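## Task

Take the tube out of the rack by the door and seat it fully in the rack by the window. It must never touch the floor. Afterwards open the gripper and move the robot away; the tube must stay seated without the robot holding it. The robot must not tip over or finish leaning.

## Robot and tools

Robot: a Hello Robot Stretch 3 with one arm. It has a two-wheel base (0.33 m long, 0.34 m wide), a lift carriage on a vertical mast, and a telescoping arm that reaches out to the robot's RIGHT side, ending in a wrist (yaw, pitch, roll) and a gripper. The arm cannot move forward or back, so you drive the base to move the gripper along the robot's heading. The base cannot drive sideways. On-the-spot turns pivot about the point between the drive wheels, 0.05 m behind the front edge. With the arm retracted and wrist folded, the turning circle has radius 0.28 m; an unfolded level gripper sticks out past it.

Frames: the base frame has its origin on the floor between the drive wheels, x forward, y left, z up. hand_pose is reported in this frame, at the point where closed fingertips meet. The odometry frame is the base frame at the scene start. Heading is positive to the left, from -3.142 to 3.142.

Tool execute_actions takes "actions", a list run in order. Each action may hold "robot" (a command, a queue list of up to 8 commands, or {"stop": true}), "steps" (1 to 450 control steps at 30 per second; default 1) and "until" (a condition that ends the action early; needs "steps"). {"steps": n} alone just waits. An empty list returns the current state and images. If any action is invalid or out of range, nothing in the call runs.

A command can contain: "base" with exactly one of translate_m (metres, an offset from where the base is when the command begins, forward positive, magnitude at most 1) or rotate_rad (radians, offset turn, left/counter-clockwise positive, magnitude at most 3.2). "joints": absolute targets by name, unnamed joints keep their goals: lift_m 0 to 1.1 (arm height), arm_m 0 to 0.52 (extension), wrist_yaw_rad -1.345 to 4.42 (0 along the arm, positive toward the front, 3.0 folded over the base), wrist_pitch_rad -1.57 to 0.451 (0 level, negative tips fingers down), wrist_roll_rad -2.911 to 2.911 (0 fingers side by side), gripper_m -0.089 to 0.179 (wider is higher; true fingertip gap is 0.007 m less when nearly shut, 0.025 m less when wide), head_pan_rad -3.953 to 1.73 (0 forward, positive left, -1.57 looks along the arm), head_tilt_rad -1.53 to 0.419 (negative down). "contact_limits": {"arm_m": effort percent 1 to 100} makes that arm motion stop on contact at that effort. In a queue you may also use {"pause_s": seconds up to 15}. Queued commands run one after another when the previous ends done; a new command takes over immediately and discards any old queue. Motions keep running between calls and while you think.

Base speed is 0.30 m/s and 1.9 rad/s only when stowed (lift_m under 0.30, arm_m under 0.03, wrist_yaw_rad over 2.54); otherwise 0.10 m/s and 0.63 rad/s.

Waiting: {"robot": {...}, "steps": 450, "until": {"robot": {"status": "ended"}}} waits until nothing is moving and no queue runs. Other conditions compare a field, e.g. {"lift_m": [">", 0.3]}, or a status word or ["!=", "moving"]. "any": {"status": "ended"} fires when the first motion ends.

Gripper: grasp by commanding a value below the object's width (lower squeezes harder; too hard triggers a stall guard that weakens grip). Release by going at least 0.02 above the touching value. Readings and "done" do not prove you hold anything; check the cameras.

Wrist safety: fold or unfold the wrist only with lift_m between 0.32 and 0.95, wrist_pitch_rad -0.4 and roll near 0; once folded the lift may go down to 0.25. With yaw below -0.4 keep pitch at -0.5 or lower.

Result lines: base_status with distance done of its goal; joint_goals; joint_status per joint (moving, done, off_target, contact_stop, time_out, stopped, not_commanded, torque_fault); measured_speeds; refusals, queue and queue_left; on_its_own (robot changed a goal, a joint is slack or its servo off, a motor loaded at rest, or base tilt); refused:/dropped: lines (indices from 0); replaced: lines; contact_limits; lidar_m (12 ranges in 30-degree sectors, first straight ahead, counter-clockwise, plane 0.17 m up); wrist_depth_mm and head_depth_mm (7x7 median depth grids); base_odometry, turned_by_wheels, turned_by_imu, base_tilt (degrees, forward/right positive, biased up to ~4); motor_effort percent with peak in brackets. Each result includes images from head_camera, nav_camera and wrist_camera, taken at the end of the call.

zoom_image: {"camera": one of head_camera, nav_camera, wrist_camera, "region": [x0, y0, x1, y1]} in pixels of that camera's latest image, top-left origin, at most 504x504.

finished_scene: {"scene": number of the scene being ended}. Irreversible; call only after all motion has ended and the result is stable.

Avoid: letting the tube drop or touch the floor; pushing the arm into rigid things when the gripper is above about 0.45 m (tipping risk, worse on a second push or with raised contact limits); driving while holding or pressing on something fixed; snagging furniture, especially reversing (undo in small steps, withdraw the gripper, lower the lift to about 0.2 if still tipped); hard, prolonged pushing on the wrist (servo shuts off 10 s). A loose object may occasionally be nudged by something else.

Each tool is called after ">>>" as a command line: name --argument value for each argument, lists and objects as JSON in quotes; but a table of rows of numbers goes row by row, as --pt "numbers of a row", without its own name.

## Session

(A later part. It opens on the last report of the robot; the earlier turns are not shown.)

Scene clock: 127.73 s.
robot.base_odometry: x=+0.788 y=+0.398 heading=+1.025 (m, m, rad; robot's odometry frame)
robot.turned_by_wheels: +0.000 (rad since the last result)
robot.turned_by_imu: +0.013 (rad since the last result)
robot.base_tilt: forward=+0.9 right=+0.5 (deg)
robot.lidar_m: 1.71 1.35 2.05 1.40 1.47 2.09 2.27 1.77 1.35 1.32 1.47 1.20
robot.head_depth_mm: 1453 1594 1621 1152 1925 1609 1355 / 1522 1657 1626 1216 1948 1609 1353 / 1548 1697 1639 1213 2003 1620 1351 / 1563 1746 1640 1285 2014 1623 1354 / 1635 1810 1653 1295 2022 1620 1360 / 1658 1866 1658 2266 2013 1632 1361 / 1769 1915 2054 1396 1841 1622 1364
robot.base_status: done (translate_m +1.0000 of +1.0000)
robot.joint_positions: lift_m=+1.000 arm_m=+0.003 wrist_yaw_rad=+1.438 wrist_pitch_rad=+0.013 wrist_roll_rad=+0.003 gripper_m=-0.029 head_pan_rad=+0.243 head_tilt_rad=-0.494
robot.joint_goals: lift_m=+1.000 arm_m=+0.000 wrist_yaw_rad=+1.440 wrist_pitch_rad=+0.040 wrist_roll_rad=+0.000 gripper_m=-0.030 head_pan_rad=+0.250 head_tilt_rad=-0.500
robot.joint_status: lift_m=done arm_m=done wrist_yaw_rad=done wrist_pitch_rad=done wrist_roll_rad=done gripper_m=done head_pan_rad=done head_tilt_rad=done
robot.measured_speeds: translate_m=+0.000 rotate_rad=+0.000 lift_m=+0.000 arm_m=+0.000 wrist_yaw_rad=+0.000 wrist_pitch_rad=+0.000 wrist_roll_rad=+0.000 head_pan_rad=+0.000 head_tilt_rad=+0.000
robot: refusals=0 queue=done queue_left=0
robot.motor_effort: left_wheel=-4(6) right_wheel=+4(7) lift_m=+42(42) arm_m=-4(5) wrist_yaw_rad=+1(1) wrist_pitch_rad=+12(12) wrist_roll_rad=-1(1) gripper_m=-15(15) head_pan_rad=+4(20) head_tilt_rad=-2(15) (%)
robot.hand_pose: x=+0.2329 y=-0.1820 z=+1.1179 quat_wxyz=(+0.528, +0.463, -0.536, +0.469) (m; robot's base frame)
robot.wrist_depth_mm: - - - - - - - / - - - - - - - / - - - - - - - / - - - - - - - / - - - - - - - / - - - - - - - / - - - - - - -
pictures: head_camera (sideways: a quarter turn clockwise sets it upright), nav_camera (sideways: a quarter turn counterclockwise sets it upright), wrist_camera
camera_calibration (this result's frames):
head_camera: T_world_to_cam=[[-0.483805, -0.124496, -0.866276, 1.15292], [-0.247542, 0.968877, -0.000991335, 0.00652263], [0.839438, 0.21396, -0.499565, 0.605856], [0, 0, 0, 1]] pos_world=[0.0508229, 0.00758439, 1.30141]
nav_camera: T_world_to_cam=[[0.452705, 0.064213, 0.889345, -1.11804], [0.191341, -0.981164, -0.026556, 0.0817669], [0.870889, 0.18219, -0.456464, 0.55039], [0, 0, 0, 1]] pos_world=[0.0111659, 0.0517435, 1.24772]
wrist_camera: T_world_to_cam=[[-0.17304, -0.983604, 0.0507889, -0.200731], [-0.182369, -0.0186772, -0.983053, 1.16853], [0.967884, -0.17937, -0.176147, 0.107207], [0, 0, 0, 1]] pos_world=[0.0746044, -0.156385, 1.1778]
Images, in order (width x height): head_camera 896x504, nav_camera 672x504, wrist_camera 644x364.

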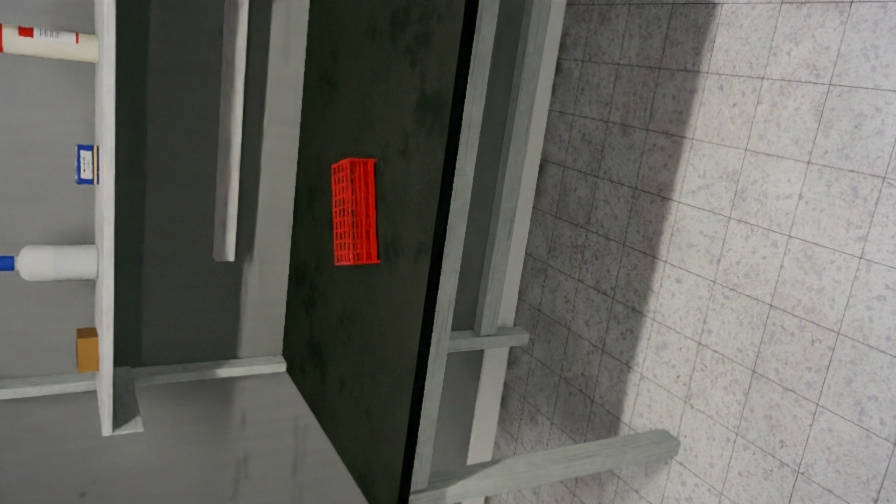

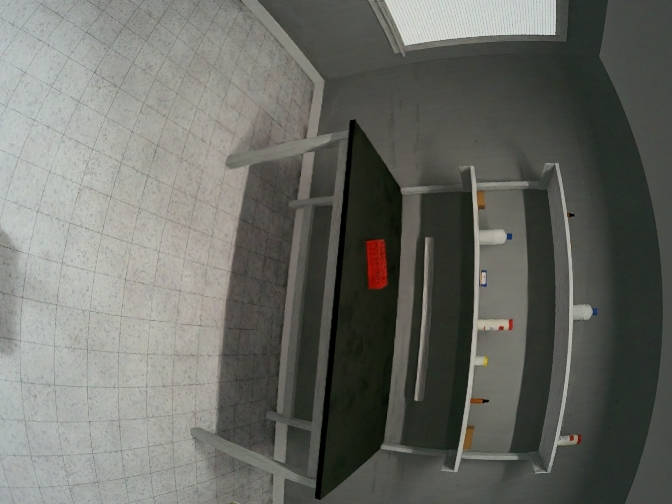

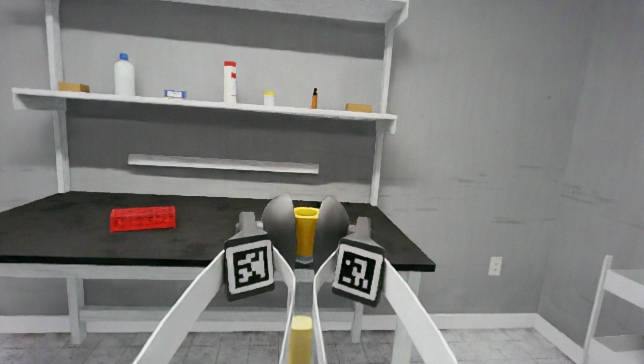

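>>> execute_actions --actions '[]'

Scene clock: 145.60 s.
robot.base_odometry: x=+0.788 y=+0.398 heading=+1.025 (m, m, rad; robot's odometry frame)
robot.turned_by_wheels: +0.000 (rad since the last result)
robot.turned_by_imu: +0.001 (rad since the last result)
robot.base_tilt: forward=+0.9 right=+0.5 (deg)
robot.lidar_m: 1.71 1.35 2.05 1.40 1.47 2.10 2.27 1.77 1.35 1.32 1.47 1.20
robot.head_depth_mm: 1458 1593 1625 1151 1946 1606 1346 / 1523 1645 1636 1209 1960 1612 1347 / 1558 1691 1642 1222 2006 1613 1350 / 1570 1748 1641 1288 2022 1619 1349 / 1636 1804 1641 1296 2021 1626 1358 / 1663 1858 1667 2284 2023 1622 1361 / 1759 1929 2072 1400 1824 1627 1356
robot.base_status: done (translate_m +1.0000 of +1.0000)
robot.joint_positions: lift_m=+1.000 arm_m=+0.003 wrist_yaw_rad=+1.438 wrist_pitch_rad=+0.013 wrist_roll_rad=+0.003 gripper_m=-0.029 head_pan_rad=+0.243 head_tilt_rad=-0.494
robot.joint_goals: lift_m=+1.000 arm_m=+0.000 wrist_yaw_rad=+1.440 wrist_pitch_rad=+0.040 wrist_roll_rad=+0.000 gripper_m=-0.030 head_pan_rad=+0.250 head_tilt_rad=-0.500
robot.joint_status: lift_m=done arm_m=done wrist_yaw_rad=done wrist_pitch_rad=done wrist_roll_rad=done gripper_m=done head_pan_rad=done head_tilt_rad=done
robot.measured_speeds: translate_m=+0.000 rotate_rad=+0.000 lift_m=+0.000 arm_m=+0.000 wrist_yaw_rad=+0.000 wrist_pitch_rad=+0.000 wrist_roll_rad=+0.000 head_pan_rad=+0.000 head_tilt_rad=+0.000
robot: refusals=0 queue=done queue_left=0
robot.motor_effort: left_wheel=-4(4) right_wheel=+4(4) lift_m=+42(42) arm_m=-5(5) wrist_yaw_rad=+1(1) wrist_pitch_rad=+12(12) wrist_roll_rad=-1(1) gripper_m=-15(16) head_pan_rad=+4(5) head_tilt_rad=-2(2) (%)
robot.hand_pose: x=+0.2329 y=-0.1820 z=+1.1179 quat_wxyz=(+0.528, +0.463, -0.536, +0.469) (m; robot's base frame)
robot.wrist_depth_mm: - - - - - - - / - - - - - - - / - - - - - - - / - - - - - - - / - - - - - - - / - - - - - - - / - - - - - - -
pictures: head_camera (sideways: a quarter turn clockwise sets it upright), nav_camera (sideways: a quarter turn counterclockwise sets it upright), wrist_camera
camera_calibration (this result's frames):
head_camera: T_world_to_cam=[[-0.483805, -0.124496, -0.866276, 1.15292], [-0.247543, 0.968877, -0.000991335, 0.00652263], [0.839437, 0.21396, -0.499565, 0.605856], [0, 0, 0, 1]] pos_world=[0.0508229, 0.0075844, 1.30141]
nav_camera: T_world_to_cam=[[0.452705, 0.064213, 0.889345, -1.11804], [0.191341, -0.981164, -0.026556, 0.0817669], [0.870889, 0.18219, -0.456464, 0.55039], [0, 0, 0, 1]] pos_world=[0.0111659, 0.0517435, 1.24772]
wrist_camera: T_world_to_cam=[[-0.17304, -0.983604, 0.0507888, -0.200731], [-0.182369, -0.0186771, -0.983053, 1.16853], [0.967884, -0.17937, -0.176147, 0.107207], [0, 0, 0, 1]] pos_world=[0.0746044, -0.156385, 1.1778]
Images, in order (width x height): head_camera 896x504, nav_camera 672x504, wrist_camera 644x364.

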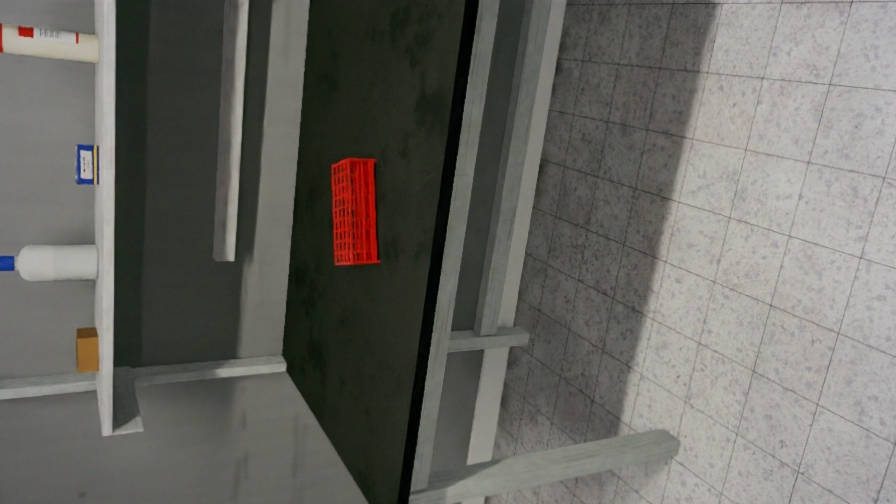

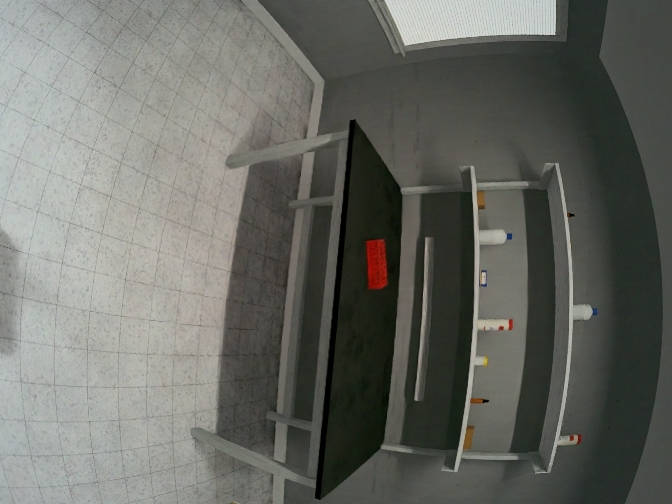

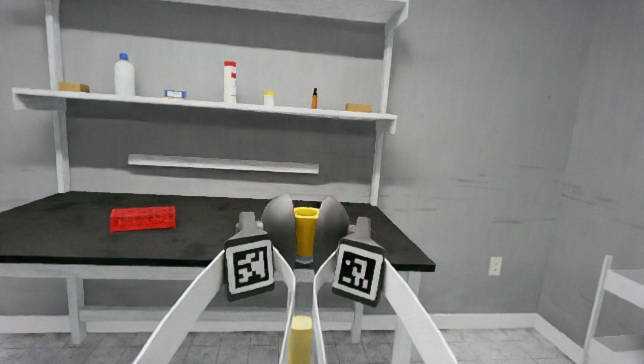

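>>> execute_actions --actions '[{"robot":[{"base":{"translate_m":0.75},"joints":{"head_pan_rad":-1.15,"head_tilt_rad":-0.75}},{"base":{"rotate_rad":1.56}}],"steps":450,"until":{"robot":{"status":"ended"}}}]'

Scene clock: 166.37 s.
robot.base_odometry: x=+1.177 y=+1.039 heading=+2.585 (m, m, rad; robot's odometry frame)
robot.turned_by_wheels: +1.560 (rad since the last result)
robot.turned_by_imu: +1.537 (rad since the last result)
robot.base_tilt: forward=+1.0 right=+0.5 (deg)
robot.lidar_m: 1.96 1.58 1.97 2.98 1.88 1.46 1.37 0.69 1.00 0.97 1.02 0.84
robot.head_depth_mm: 922 1024 947 765 673 - 1149 / 953 1070 982 746 - - 1190 / 994 1107 1020 - - - 1195 / 1030 1149 1025 - - 1305 1193 / 1094 1199 957 752 - 1336 1199 / 1131 1210 962 776 657 1364 1197 / 1204 1331 964 755 698 1359 1199
robot.base_status: done (rotate_rad +1.5599 of +1.5600)
robot.joint_positions: lift_m=+1.000 arm_m=+0.003 wrist_yaw_rad=+1.438 wrist_pitch_rad=+0.013 wrist_roll_rad=+0.003 gripper_m=-0.029 head_pan_rad=-1.143 head_tilt_rad=-0.741
robot.joint_goals: lift_m=+1.000 arm_m=+0.000 wrist_yaw_rad=+1.440 wrist_pitch_rad=+0.040 wrist_roll_rad=+0.000 gripper_m=-0.030 head_pan_rad=-1.150 head_tilt_rad=-0.750
robot.joint_status: lift_m=done arm_m=done wrist_yaw_rad=done wrist_pitch_rad=done wrist_roll_rad=done gripper_m=done head_pan_rad=done head_tilt_rad=done
robot.measured_speeds: translate_m=+0.000 rotate_rad=+0.000 lift_m=+0.000 arm_m=+0.000 wrist_yaw_rad=+0.000 wrist_pitch_rad=+0.000 wrist_roll_rad=+0.000 head_pan_rad=+0.000 head_tilt_rad=+0.000
robot: refusals=0 queue=done queue_left=0
robot.motor_effort: left_wheel=-4(9) right_wheel=+3(10) lift_m=+42(42) arm_m=-5(4) wrist_yaw_rad=+2(1) wrist_pitch_rad=+12(12) wrist_roll_rad=-1(1) gripper_m=-16(16) head_pan_rad=-4(46) head_tilt_rad=-3(17) (%)
robot.hand_pose: x=+0.2329 y=-0.1820 z=+1.1179 quat_wxyz=(+0.528, +0.463, -0.536, +0.469) (m; robot's base frame)
robot.wrist_depth_mm: - - - - - - 959 / - - - - - - 958 / - - - - - - 783 / - - - - - - 930 / - - - - - - 866 / - - - - - - 880 / - - - 665 666 682 711
pictures: head_camera (sideways: a quarter turn clockwise sets it upright), nav_camera (sideways: a quarter turn counterclockwise sets it upright), wrist_camera
camera_calibration (this result's frames):
head_camera: T_world_to_cam=[[-0.292986, 0.631691, -0.717723, 0.958097], [0.906811, 0.421537, 0.000834228, -0.00289565], [0.303074, -0.650594, -0.696329, 0.865099], [0, 0, 0, 1]] pos_world=[0.0211457, -0.0411723, 1.29004]
nav_camera: T_world_to_cam=[[0.230916, -0.61858, 0.751023, -0.936338], [-0.931297, -0.364012, -0.013474, 0.0715772], [0.281716, -0.696314, -0.660138, 0.818965], [0, 0, 0, 1]] pos_world=[0.0521595, 0.0171116, 1.24481]
wrist_camera: T_world_to_cam=[[-0.173042, -0.983604, 0.0507859, -0.200726], [-0.182351, -0.0186772, -0.983056, 1.16853], [0.967887, -0.17937, -0.17613, 0.107188], [0, 0, 0, 1]] pos_world=[0.0746037, -0.156384, 1.1778]
Images, in order (width x height): head_camera 896x504, nav_camera 672x504, wrist_camera 644x364.

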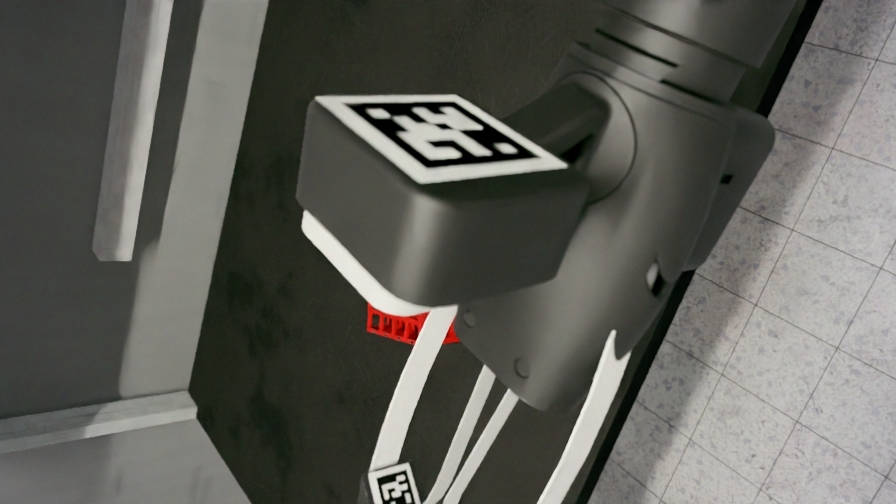

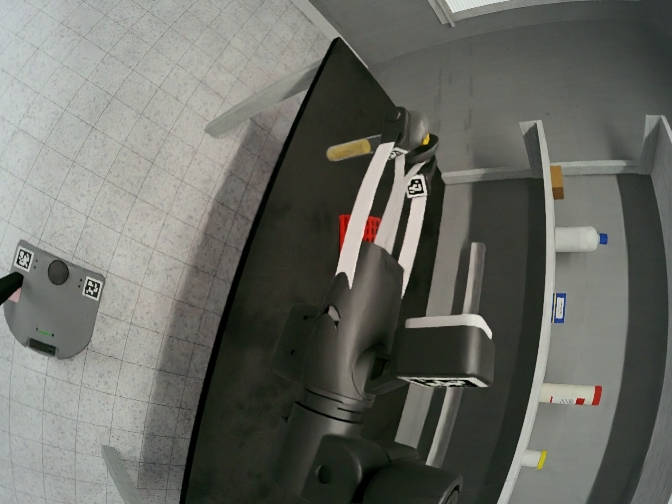

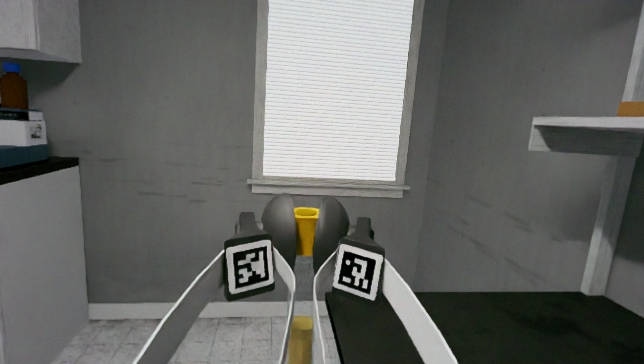

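>>> execute_actions --actions '[{"robot":{"joints":{"lift_m":0.85,"wrist_yaw_rad":1.85,"head_pan_rad":-1.1,"head_tilt_rad":-0.72}},"steps":450,"until":{"robot":{"status":"ended"}}}]'

Scene clock: 176.80 s.
robot.base_odometry: x=+1.177 y=+1.039 heading=+2.585 (m, m, rad; robot's odometry frame)
robot.turned_by_wheels: +0.000 (rad since the last result)
robot.turned_by_imu: +0.001 (rad since the last result)
robot.base_tilt: forward=+0.9 right=+0.4 (deg)
robot.lidar_m: 1.96 1.58 1.97 2.98 1.87 1.46 1.37 0.69 0.99 0.97 1.02 0.84
robot.head_depth_mm: 930 1023 970 781 651 570 - / 968 1078 976 765 652 560 1197 / 1010 1128 974 742 652 571 - / 1055 1172 982 741 653 599 - / 1114 1218 982 763 655 1318 - / 1146 1251 988 789 656 1376 1202 / 1247 1424 992 791 691 1391 1205
robot.base_status: done (rotate_rad +1.5599 of +1.5600)
robot.joint_positions: lift_m=+0.850 arm_m=+0.003 wrist_yaw_rad=+1.847 wrist_pitch_rad=+0.014 wrist_roll_rad=+0.003 gripper_m=-0.029 head_pan_rad=-1.107 head_tilt_rad=-0.725
robot.joint_goals: lift_m=+0.850 arm_m=+0.000 wrist_yaw_rad=+1.850 wrist_pitch_rad=+0.040 wrist_roll_rad=+0.000 gripper_m=-0.030 head_pan_rad=-1.100 head_tilt_rad=-0.720
robot.joint_status: lift_m=done arm_m=done wrist_yaw_rad=done wrist_pitch_rad=done wrist_roll_rad=done gripper_m=done head_pan_rad=done head_tilt_rad=done
robot.measured_speeds: translate_m=+0.000 rotate_rad=+0.000 lift_m=+0.000 arm_m=+0.000 wrist_yaw_rad=+0.000 wrist_pitch_rad=+0.000 wrist_roll_rad=+0.000 head_pan_rad=+0.000 head_tilt_rad=+0.000
robot: refusals=0 queue=done queue_left=0
robot.motor_effort: left_wheel=-4(3) right_wheel=+4(4) lift_m=+33(43) arm_m=-4(4) wrist_yaw_rad=+2(3) wrist_pitch_rad=+11(12) wrist_roll_rad=-1(1) gripper_m=-15(16) head_pan_rad=+5(12) head_tilt_rad=+2(4) (%)
robot.hand_pose: x=+0.2255 y=-0.0781 z=+0.9684 quat_wxyz=(+0.422, +0.562, -0.431, +0.566) (m; robot's base frame)
robot.wrist_depth_mm: - - - - - - - / - - - - - - - / - - - - - - - / - - - - - - - / - - - - - - - / - - - - - 682 614 / - - - - - 671 456
pictures: head_camera (sideways: a quarter turn clockwise sets it upright), nav_camera (sideways: a quarter turn counterclockwise sets it upright), wrist_camera
camera_calibration (this result's frames):
head_camera: T_world_to_cam=[[-0.31033, 0.610492, -0.728694, 0.972501], [0.891092, 0.453823, 0.000717231, -0.00264746], [0.331136, -0.649111, -0.684839, 0.849983], [0, 0, 0, 1]] pos_world=[0.0226953, -0.0407691, 1.29076]
nav_camera: T_world_to_cam=[[0.247595, -0.599148, 0.761392, -0.949955], [-0.917533, -0.3974, -0.0143483, 0.0726319], [0.311174, -0.69505, -0.648133, 0.803169], [0, 0, 0, 1]] pos_world=[0.051921, 0.0179431, 1.24489]
wrist_camera: T_world_to_cam=[[0.232008, -0.97139, 0.0507415, -0.182602], [-0.158918, -0.0893167, -0.983243, 1.01157], [0.959645, 0.220056, -0.175093, 0.138731], [0, 0, 0, 1]] pos_world=[0.0699892, -0.117556, 1.02818]
Images, in order (width x height): head_camera 896x504, nav_camera 672x504, wrist_camera 644x364.

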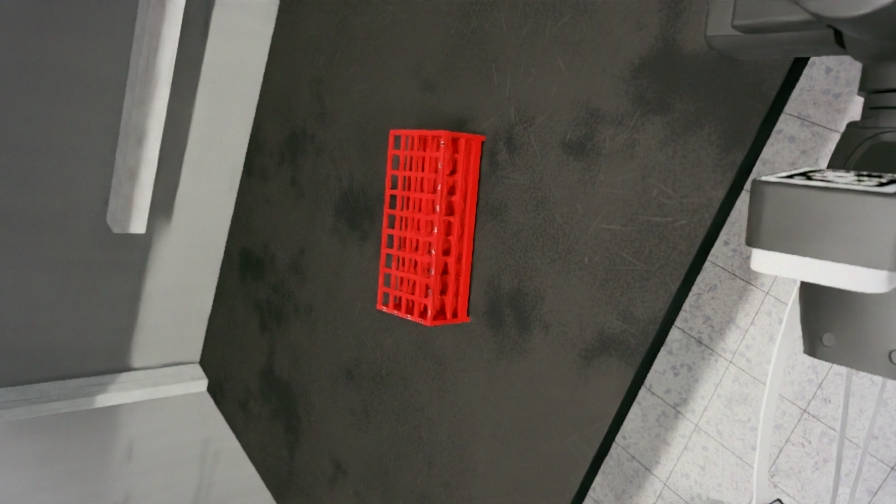

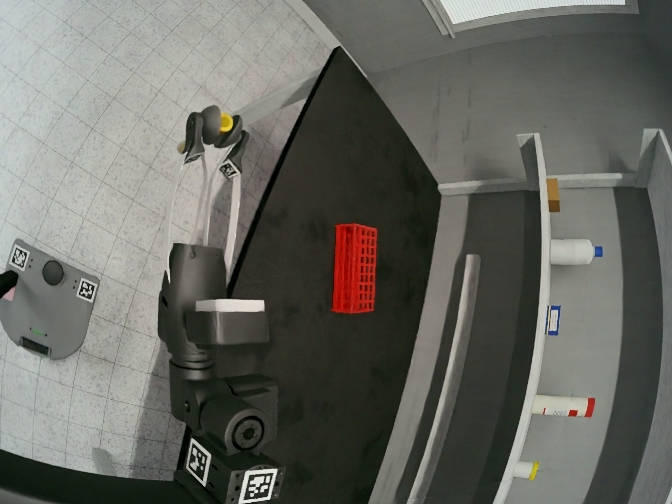

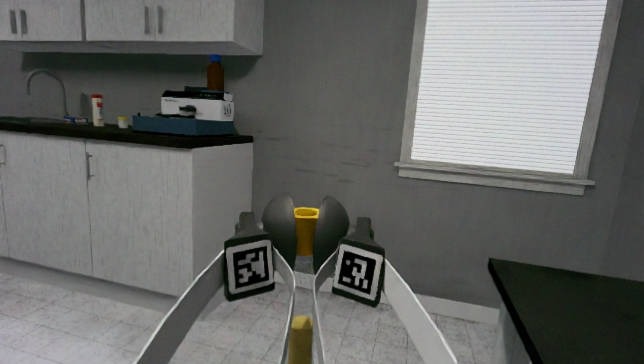

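>>> zoom_image --camera "head_camera" --region '[330, 110, 530, 340]'

Region (330, 110, 530, 340) of head_camera's 896x504 image, scaled by 2.191, with more detail than that image has; it fills the left 438 columns of this view, and the rest is white.

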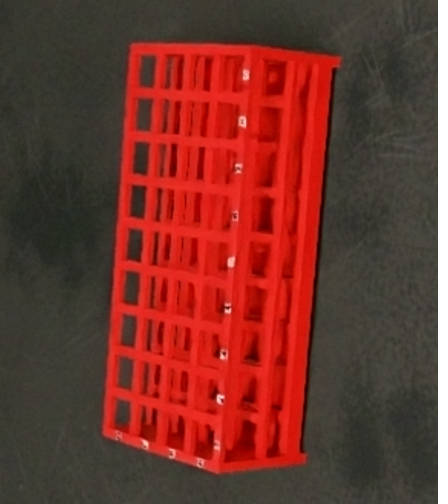

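>>> execute_actions --actions '[{"robot":{"base":{"translate_m":0.015},"joints":{"arm_m":0.495,"wrist_yaw_rad":1.915,"lift_m":0.84}},"steps":450,"until":{"robot":{"status":"ended"}}}]'

Scene clock: 224.33 s.
robot.base_odometry: x=+1.164 y=+1.047 heading=+2.585 (m, m, rad; robot's odometry frame)
robot.turned_by_wheels: +0.000 (rad since the last result)
robot.turned_by_imu: +0.001 (rad since the last result)
robot.base_tilt: forward=+0.9 right=+0.5 (deg)
robot.lidar_m: 1.94 1.57 1.95 2.97 1.89 1.47 1.38 0.70 0.99 0.97 1.02 0.82
robot.head_depth_mm: 927 1025 1046 781 651 558 1138 / 973 1076 1012 758 651 558 1174 / 1007 1135 930 738 653 572 1203 / 1056 1173 977 744 654 597 1202 / 1118 1215 980 768 653 1322 1200 / 1148 1256 987 786 658 1379 1205 / 1241 1422 990 792 692 1380 1207
robot.base_status: done (translate_m +0.0150 of +0.0150)
robot.joint_positions: lift_m=+0.840 arm_m=+0.495 wrist_yaw_rad=+1.913 wrist_pitch_rad=+0.014 wrist_roll_rad=+0.003 gripper_m=-0.029 head_pan_rad=-1.107 head_tilt_rad=-0.725
robot.joint_goals: lift_m=+0.840 arm_m=+0.495 wrist_yaw_rad=+1.915 wrist_pitch_rad=+0.040 wrist_roll_rad=+0.000 gripper_m=-0.030 head_pan_rad=-1.100 head_tilt_rad=-0.720
robot.joint_status: lift_m=done arm_m=done wrist_yaw_rad=done wrist_pitch_rad=done wrist_roll_rad=done gripper_m=done head_pan_rad=done head_tilt_rad=done
robot.measured_speeds: translate_m=+0.000 rotate_rad=+0.000 lift_m=+0.000 arm_m=+0.000 wrist_yaw_rad=+0.000 wrist_pitch_rad=+0.000 wrist_roll_rad=+0.000 head_pan_rad=+0.000 head_tilt_rad=+0.000
robot: refusals=0 queue=done queue_left=0
robot.motor_effort: left_wheel=-4(5) right_wheel=+3(9) lift_m=+33(34) arm_m=+4(5) wrist_yaw_rad=+2(2) wrist_pitch_rad=+11(12) wrist_roll_rad=-1(1) gripper_m=-16(16) head_pan_rad=+4(5) head_tilt_rad=+3(3) (%)
robot.hand_pose: x=+0.2204 y=-0.5537 z=+0.9585 quat_wxyz=(+0.403, +0.576, -0.412, +0.580) (m; robot's base frame)
robot.wrist_depth_mm: - - - - - - 533 / - - - - - - - / - - - - - - - / - - - - - - - / - - - - - - 972 / - - 478 493 556 563 586 / - - 390 351 412 426 432
pictures: head_camera (sideways: a quarter turn clockwise sets it upright), nav_camera (sideways: a quarter turn counterclockwise sets it upright), wrist_camera
camera_calibration (this result's frames):
head_camera: T_world_to_cam=[[-0.310332, 0.610298, -0.728855, 0.972711], [0.891033, 0.453938, 0.000715498, -0.00264485], [0.331292, -0.649212, -0.684667, 0.849759], [0, 0, 0, 1]] pos_world=[0.0227018, -0.0407693, 1.29077]
nav_camera: T_world_to_cam=[[0.247593, -0.598956, 0.761544, -0.950153], [-0.91748, -0.397522, -0.0143612, 0.0726484], [0.311333, -0.695146, -0.647954, 0.802935], [0, 0, 0, 1]] pos_world=[0.0519246, 0.0179371, 1.24489]
wrist_camera: T_world_to_cam=[[0.295331, -0.954047, 0.0507366, -0.647237], [-0.152569, -0.0995192, -0.983269, 0.951463], [0.943134, 0.282649, -0.174949, 0.284718], [0, 0, 0, 1]] pos_world=[0.0677858, -0.603281, 1.01819]
Images, in order (width x height): head_camera 896x504, nav_camera 672x504, wrist_camera 644x364.

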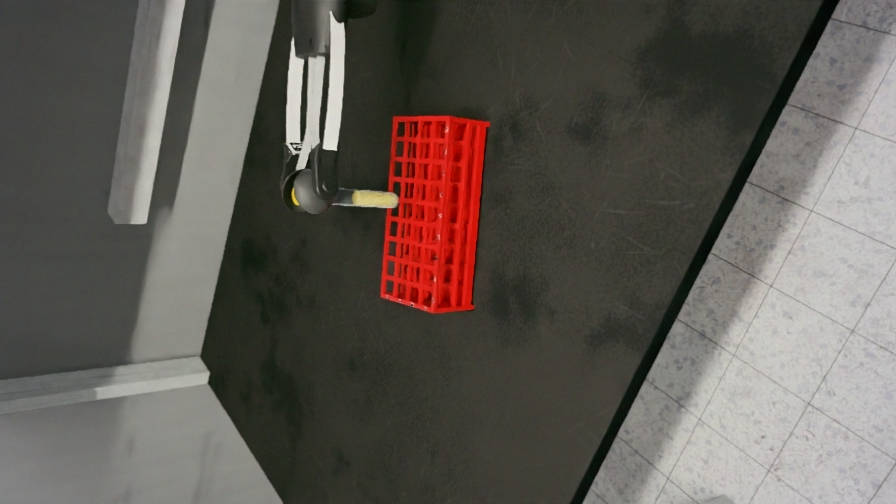

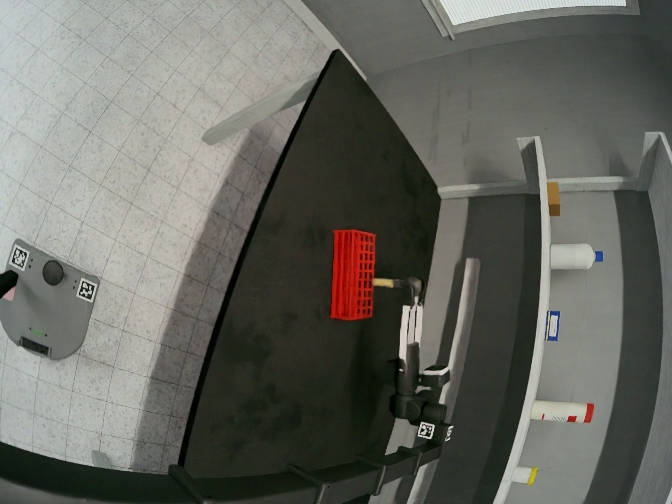

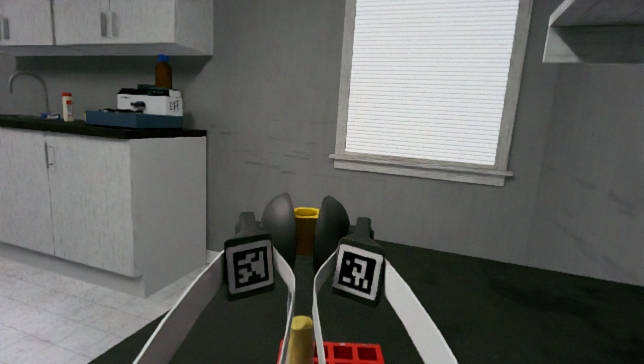

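>>> execute_actions --actions '[{"robot":{"joints":{"lift_m":0.822}},"steps":450,"until":{"robot":{"status":"ended"}}}]'

>>> zoom_image --camera "head_camera" --region '[280, 100, 510, 330]'

>>> zoom_image --camera "wrist_camera" --region '[230, 264, 430, 364]'

Scene clock: 239.73 s.
robot.base_odometry: x=+1.164 y=+1.047 heading=+2.585 (m, m, rad; robot's odometry frame)
robot.turned_by_wheels: +0.000 (rad since the last result)
robot.turned_by_imu: +0.001 (rad since the last result)
robot.base_tilt: forward=+1.0 right=+0.4 (deg)
robot.lidar_m: 1.94 1.57 1.96 2.97 1.89 1.48 1.39 0.70 0.99 0.97 1.02 0.83
robot.head_depth_mm: 928 1026 1045 779 651 558 1137 / 972 1077 1009 762 650 560 1181 / 1010 1134 1031 737 652 571 1203 / 1063 1177 981 744 654 597 1205 / 1116 1218 983 767 655 1315 1206 / 1147 1256 985 788 657 1376 1206 / 1239 1421 989 790 691 1383 1208
robot.base_status: done (translate_m +0.0150 of +0.0150)
robot.joint_positions: lift_m=+0.822 arm_m=+0.495 wrist_yaw_rad=+1.913 wrist_pitch_rad=+0.014 wrist_roll_rad=+0.003 gripper_m=-0.029 head_pan_rad=-1.107 head_tilt_rad=-0.725
robot.joint_goals: lift_m=+0.822 arm_m=+0.495 wrist_yaw_rad=+1.915 wrist_pitch_rad=+0.040 wrist_roll_rad=+0.000 gripper_m=-0.030 head_pan_rad=-1.100 head_tilt_rad=-0.720
robot.joint_status: lift_m=done arm_m=done wrist_yaw_rad=done wrist_pitch_rad=done wrist_roll_rad=done gripper_m=done head_pan_rad=done head_tilt_rad=done
robot.measured_speeds: translate_m=+0.000 rotate_rad=+0.000 lift_m=+0.000 arm_m=+0.000 wrist_yaw_rad=+0.000 wrist_pitch_rad=+0.000 wrist_roll_rad=+0.000 head_pan_rad=+0.000 head_tilt_rad=+0.000
robot: refusals=0 queue=done queue_left=0
robot.motor_effort: left_wheel=-4(4) right_wheel=+4(3) lift_m=+34(31) arm_m=+3(4) wrist_yaw_rad=+2(1) wrist_pitch_rad=+11(11) wrist_roll_rad=-1(1) gripper_m=-15(15) head_pan_rad=+5(5) head_tilt_rad=+2(1) (%)
robot.hand_pose: x=+0.2204 y=-0.5537 z=+0.9405 quat_wxyz=(+0.403, +0.576, -0.412, +0.580) (m; robot's base frame)
robot.wrist_depth_mm: - - - - - - 537 / - - - - - - - / - - - - - - - / - - - - - - - / - - - - - - 973 / - - 446 459 515 525 549 / - 371 362 285 375 395 407
pictures: head_camera (sideways: a quarter turn clockwise sets it upright), nav_camera (sideways: a quarter turn counterclockwise sets it upright), wrist_camera
camera_calibration (this result's frames):
head_camera: T_world_to_cam=[[-0.310332, 0.610298, -0.728856, 0.972711], [0.891033, 0.453939, 0.000715496, -0.00264485], [0.331292, -0.649212, -0.684667, 0.849759], [0, 0, 0, 1]] pos_world=[0.0227018, -0.0407692, 1.29077]
nav_camera: T_world_to_cam=[[0.247593, -0.598955, 0.761545, -0.950153], [-0.91748, -0.397522, -0.0143612, 0.0726484], [0.311333, -0.695146, -0.647953, 0.802935], [0, 0, 0, 1]] pos_world=[0.0519246, 0.0179371, 1.24489]
wrist_camera: T_world_to_cam=[[0.295331, -0.954047, 0.0507366, -0.646324], [-0.152569, -0.0995193, -0.983269, 0.933753], [0.943134, 0.282649, -0.174949, 0.281567], [0, 0, 0, 1]] pos_world=[0.0677858, -0.603281, 1.00018]
Images, in order (width x height): head_camera 896x504, nav_camera 672x504, wrist_camera 644x364.

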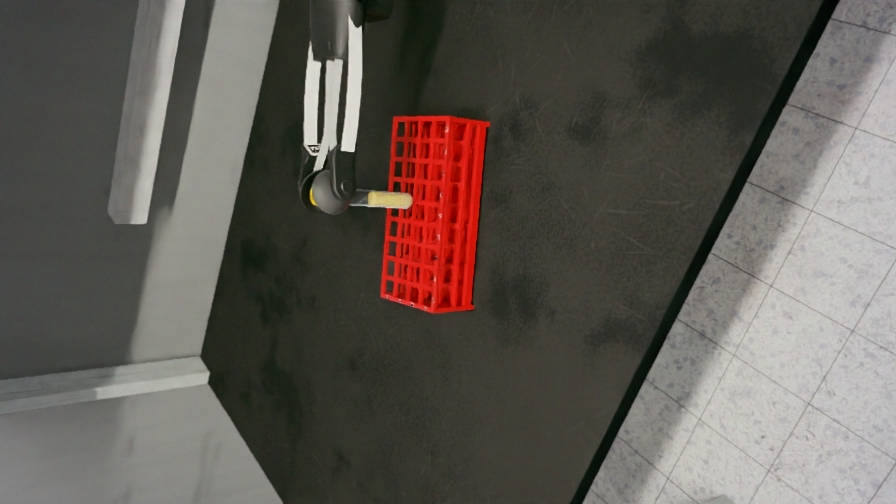

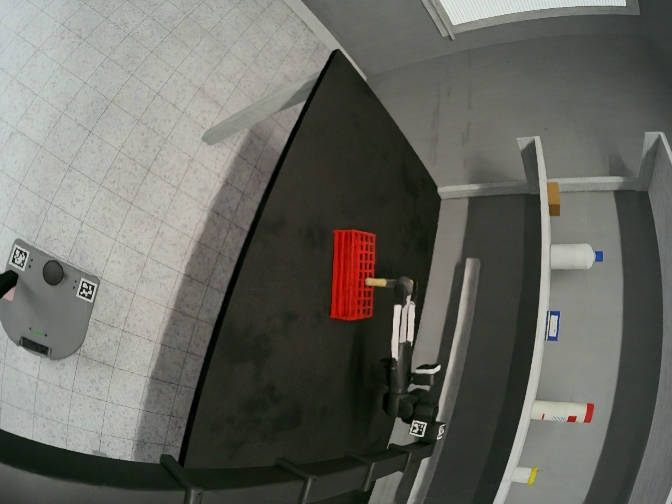

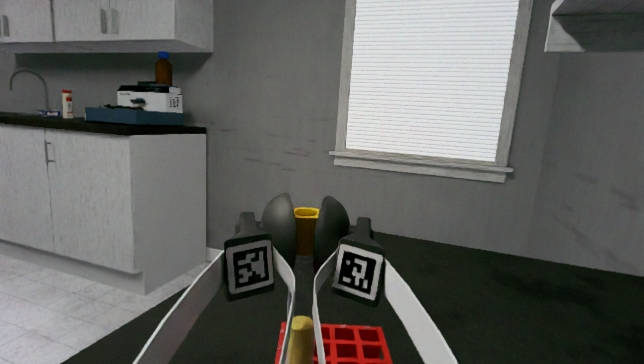

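Region (280, 100, 510, 330) of head_camera's 896x504 image, scaled by 2.191, with more detail than that image has.

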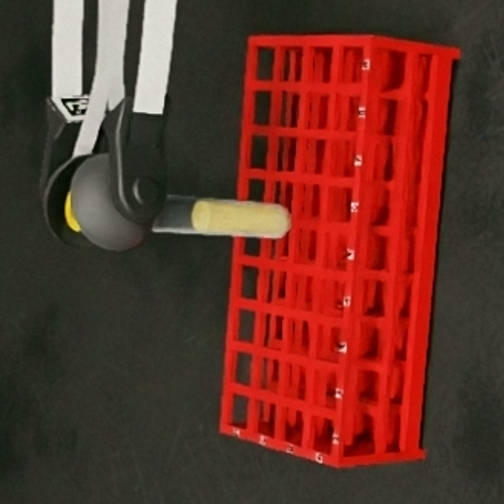

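Region (230, 264, 430, 364) of wrist_camera's 644x364 image, scaled by 2.520.

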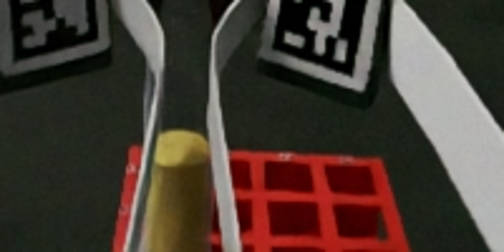

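>>> execute_actions --actions '[{"robot":{"base":{"translate_m":-0.010},"joints":{"arm_m":0.491,"lift_m":0.812}},"steps":450,"until":{"robot":{"status":"ended"}}}]'

>>> zoom_image --camera "head_camera" --region '[330, 130, 500, 270]'

>>> zoom_image --camera "wrist_camera" --region '[230, 264, 430, 364]'

Scene clock: 269.87 s.
robot.base_odometry: x=+1.173 y=+1.042 heading=+2.585 (m, m, rad; robot's odometry frame)
robot.turned_by_wheels: +0.000 (rad since the last result)
robot.turned_by_imu: +0.001 (rad since the last result)
robot.base_tilt: forward=+0.9 right=+0.5 (deg)
robot.lidar_m: 1.95 1.58 1.97 2.99 1.87 1.46 1.37 0.70 1.00 0.97 1.02 0.83
robot.head_depth_mm: 927 1022 1006 778 652 559 1138 / 968 1076 1007 764 650 558 1181 / 1008 1133 1014 740 653 572 1199 / 1056 1168 980 751 655 599 1197 / 1116 1214 986 766 656 1316 1202 / 1145 1253 986 789 656 1372 1208 / 1241 1428 986 789 692 1379 1206
robot.base_status: done (translate_m -0.0100 of -0.0100)
robot.joint_positions: lift_m=+0.812 arm_m=+0.491 wrist_yaw_rad=+1.913 wrist_pitch_rad=+0.014 wrist_roll_rad=+0.003 gripper_m=-0.029 head_pan_rad=-1.107 head_tilt_rad=-0.725
robot.joint_goals: lift_m=+0.812 arm_m=+0.491 wrist_yaw_rad=+1.915 wrist_pitch_rad=+0.040 wrist_roll_rad=+0.000 gripper_m=-0.030 head_pan_rad=-1.100 head_tilt_rad=-0.720
robot.joint_status: lift_m=done arm_m=done wrist_yaw_rad=done wrist_pitch_rad=done wrist_roll_rad=done gripper_m=done head_pan_rad=done head_tilt_rad=done
robot.measured_speeds: translate_m=+0.000 rotate_rad=+0.000 lift_m=+0.000 arm_m=+0.000 wrist_yaw_rad=+0.000 wrist_pitch_rad=+0.000 wrist_roll_rad=+0.000 head_pan_rad=+0.000 head_tilt_rad=+0.000
robot: refusals=0 queue=done queue_left=0
robot.motor_effort: left_wheel=-3(9) right_wheel=+4(8) lift_m=+33(34) arm_m=-4(10) wrist_yaw_rad=+0(2) wrist_pitch_rad=+11(11) wrist_roll_rad=-1(1) gripper_m=-16(15) head_pan_rad=+4(5) head_tilt_rad=+3(2) (%)
robot.hand_pose: x=+0.2204 y=-0.5503 z=+0.9305 quat_wxyz=(+0.403, +0.576, -0.412, +0.580) (m; robot's base frame)
robot.wrist_depth_mm: - - - - - - 552 / - - - - - - - / - - - - - - - / - - - - - - - / - - - - - - 967 / - - 426 439 493 505 527 / - 339 348 285 343 380 389
pictures: head_camera (sideways: a quarter turn clockwise sets it upright), nav_camera (sideways: a quarter turn counterclockwise sets it upright), wrist_camera
camera_calibration (this result's frames):
head_camera: T_world_to_cam=[[-0.310329, 0.610283, -0.72887, 0.97273], [0.89103, 0.453943, 0.000715344, -0.00264463], [0.331302, -0.649223, -0.684652, 0.849739], [0, 0, 0, 1]] pos_world=[0.0227021, -0.0407694, 1.29077]
nav_camera: T_world_to_cam=[[0.247589, -0.59894, 0.761558, -0.95017], [-0.917478, -0.397527, -0.0143624, 0.0726498], [0.311342, -0.695157, -0.647938, 0.802914], [0, 0, 0, 1]] pos_world=[0.0519251, 0.0179363, 1.24489]
wrist_camera: T_world_to_cam=[[0.295337, -0.954045, 0.0507364, -0.642555], [-0.152564, -0.0995189, -0.98327, 0.924269], [0.943133, 0.282656, -0.174945, 0.278853], [0, 0, 0, 1]] pos_world=[0.0677854, -0.599863, 0.99019]
Images, in order (width x height): head_camera 896x504, nav_camera 672x504, wrist_camera 644x364.

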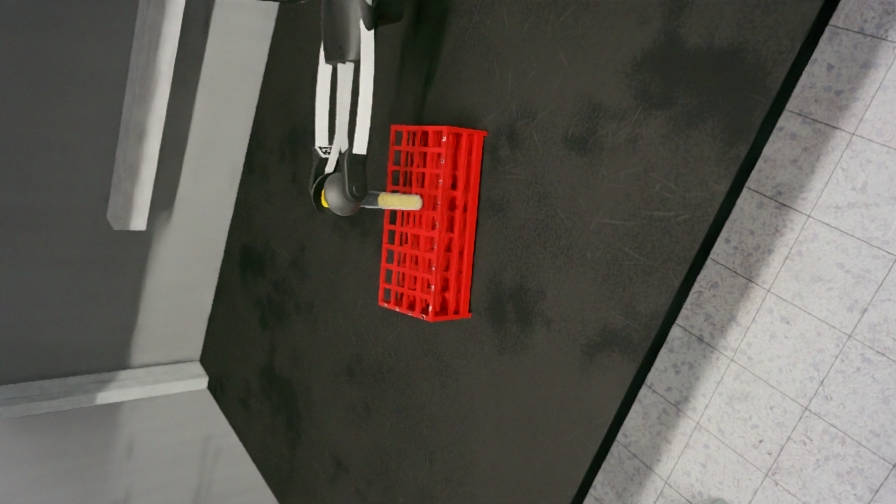

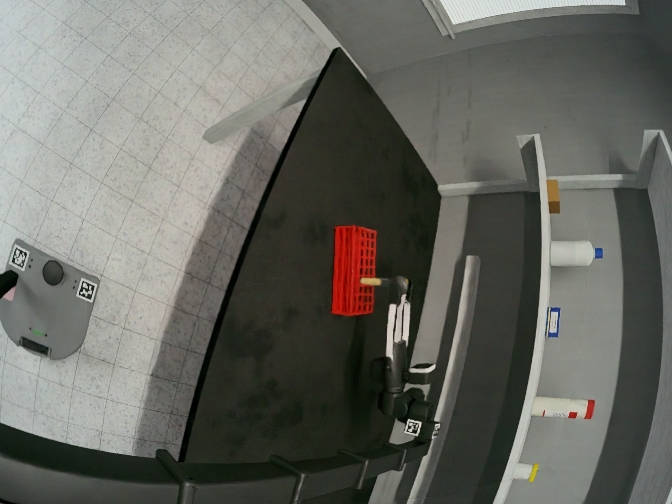

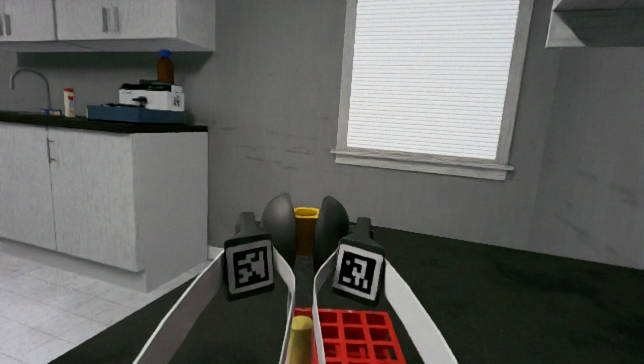

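Region (330, 130, 500, 270) of head_camera's 896x504 image, scaled by 2.965, with more detail than that image has; it fills the top 415 rows of this view, and the rest is white.

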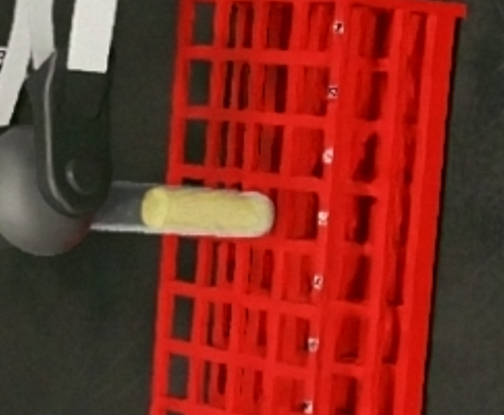

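Region (230, 264, 430, 364) of wrist_camera's 644x364 image, scaled by 2.520.

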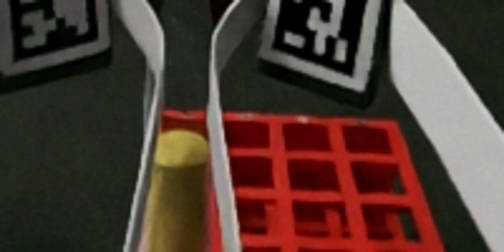

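>>> execute_actions --actions '[{"robot":{"joints":{"lift_m":0.803}},"steps":450,"until":{"robot":{"status":"ended"}}}]'

>>> zoom_image --camera "head_camera" --region '[370, 150, 490, 260]'

>>> zoom_image --camera "wrist_camera" --region '[250, 284, 410, 364]'

Scene clock: 293.73 s.
robot.base_odometry: x=+1.173 y=+1.042 heading=+2.585 (m, m, rad; robot's odometry frame)
robot.turned_by_wheels: +0.000 (rad since the last result)
robot.turned_by_imu: +0.001 (rad since the last result)
robot.base_tilt: forward=+0.9 right=+0.6 (deg)
robot.lidar_m: 1.96 1.57 1.97 2.98 1.88 1.46 1.37 0.70 0.99 0.97 1.02 0.83
robot.head_depth_mm: 926 1025 1028 780 650 558 1135 / 969 1078 1012 764 653 558 1178 / 1009 1133 1038 740 654 572 1194 / 1057 1171 982 750 655 598 1205 / 1111 1214 982 762 655 1322 1199 / 1149 1256 986 788 657 1375 1204 / 1246 1423 987 791 693 1383 1204
robot.base_status: done (translate_m -0.0100 of -0.0100)
robot.joint_positions: lift_m=+0.803 arm_m=+0.491 wrist_yaw_rad=+1.913 wrist_pitch_rad=+0.014 wrist_roll_rad=+0.003 gripper_m=-0.029 head_pan_rad=-1.107 head_tilt_rad=-0.725
robot.joint_goals: lift_m=+0.803 arm_m=+0.491 wrist_yaw_rad=+1.915 wrist_pitch_rad=+0.040 wrist_roll_rad=+0.000 gripper_m=-0.030 head_pan_rad=-1.100 head_tilt_rad=-0.720
robot.joint_status: lift_m=done arm_m=done wrist_yaw_rad=done wrist_pitch_rad=done wrist_roll_rad=done gripper_m=done head_pan_rad=done head_tilt_rad=done
robot.measured_speeds: translate_m=+0.000 rotate_rad=+0.000 lift_m=+0.000 arm_m=+0.000 wrist_yaw_rad=+0.000 wrist_pitch_rad=+0.000 wrist_roll_rad=+0.000 head_pan_rad=+0.000 head_tilt_rad=+0.000
robot: refusals=0 queue=done queue_left=0
robot.motor_effort: left_wheel=-3(3) right_wheel=+4(3) lift_m=+33(35) arm_m=-5(5) wrist_yaw_rad=+1(1) wrist_pitch_rad=+11(11) wrist_roll_rad=-1(1) gripper_m=-15(16) head_pan_rad=+5(5) head_tilt_rad=+2(2) (%)
robot.hand_pose: x=+0.2204 y=-0.5503 z=+0.9215 quat_wxyz=(+0.403, +0.576, -0.412, +0.580) (m; robot's base frame)
robot.wrist_depth_mm: - - - - - - 556 / - - - - - - - / - - - - - - - / - - - - - - - / - - - - 698 - 961 / - - 408 423 476 484 502 / - 326 333 284 315 363 378
pictures: head_camera (sideways: a quarter turn clockwise sets it upright), nav_camera (sideways: a quarter turn counterclockwise sets it upright), wrist_camera
camera_calibration (this result's frames):
head_camera: T_world_to_cam=[[-0.310329, 0.610283, -0.72887, 0.97273], [0.89103, 0.453943, 0.000715344, -0.00264463], [0.331302, -0.649223, -0.684652, 0.849739], [0, 0, 0, 1]] pos_world=[0.0227021, -0.0407694, 1.29077]
nav_camera: T_world_to_cam=[[0.247589, -0.59894, 0.761558, -0.95017], [-0.917478, -0.397527, -0.0143624, 0.0726498], [0.311342, -0.695157, -0.647938, 0.802914], [0, 0, 0, 1]] pos_world=[0.0519251, 0.0179363, 1.24489]
wrist_camera: T_world_to_cam=[[0.295337, -0.954045, 0.0507363, -0.642097], [-0.152564, -0.0995188, -0.98327, 0.915416], [0.943133, 0.282656, -0.174945, 0.277278], [0, 0, 0, 1]] pos_world=[0.0677854, -0.599863, 0.981187]
Images, in order (width x height): head_camera 896x504, nav_camera 672x504, wrist_camera 644x364.

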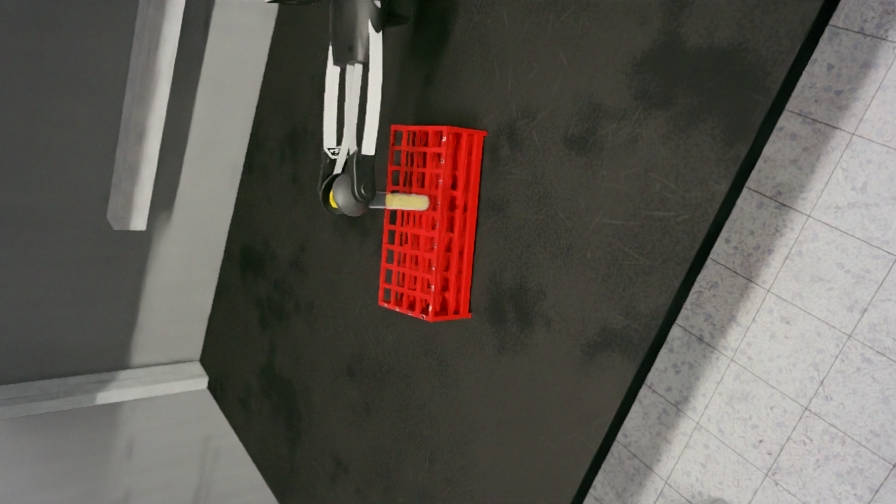

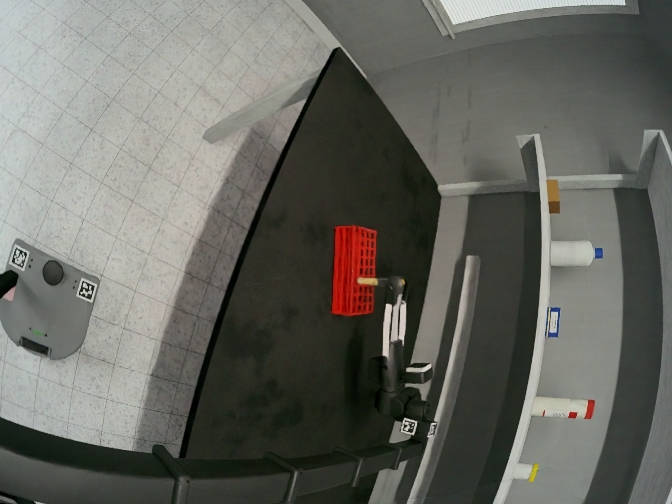

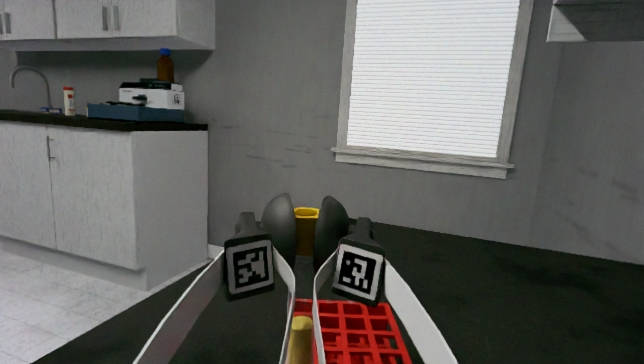

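Region (370, 150, 490, 260) of head_camera's 896x504 image, scaled by 4.200, with more detail than that image has; it fills the top 462 rows of this view, and the rest is white.

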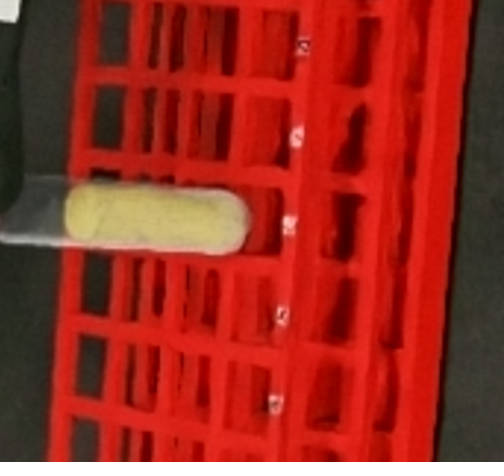

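Region (250, 284, 410, 364) of wrist_camera's 644x364 image, scaled by 3.150.

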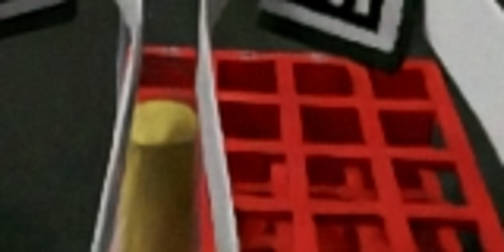

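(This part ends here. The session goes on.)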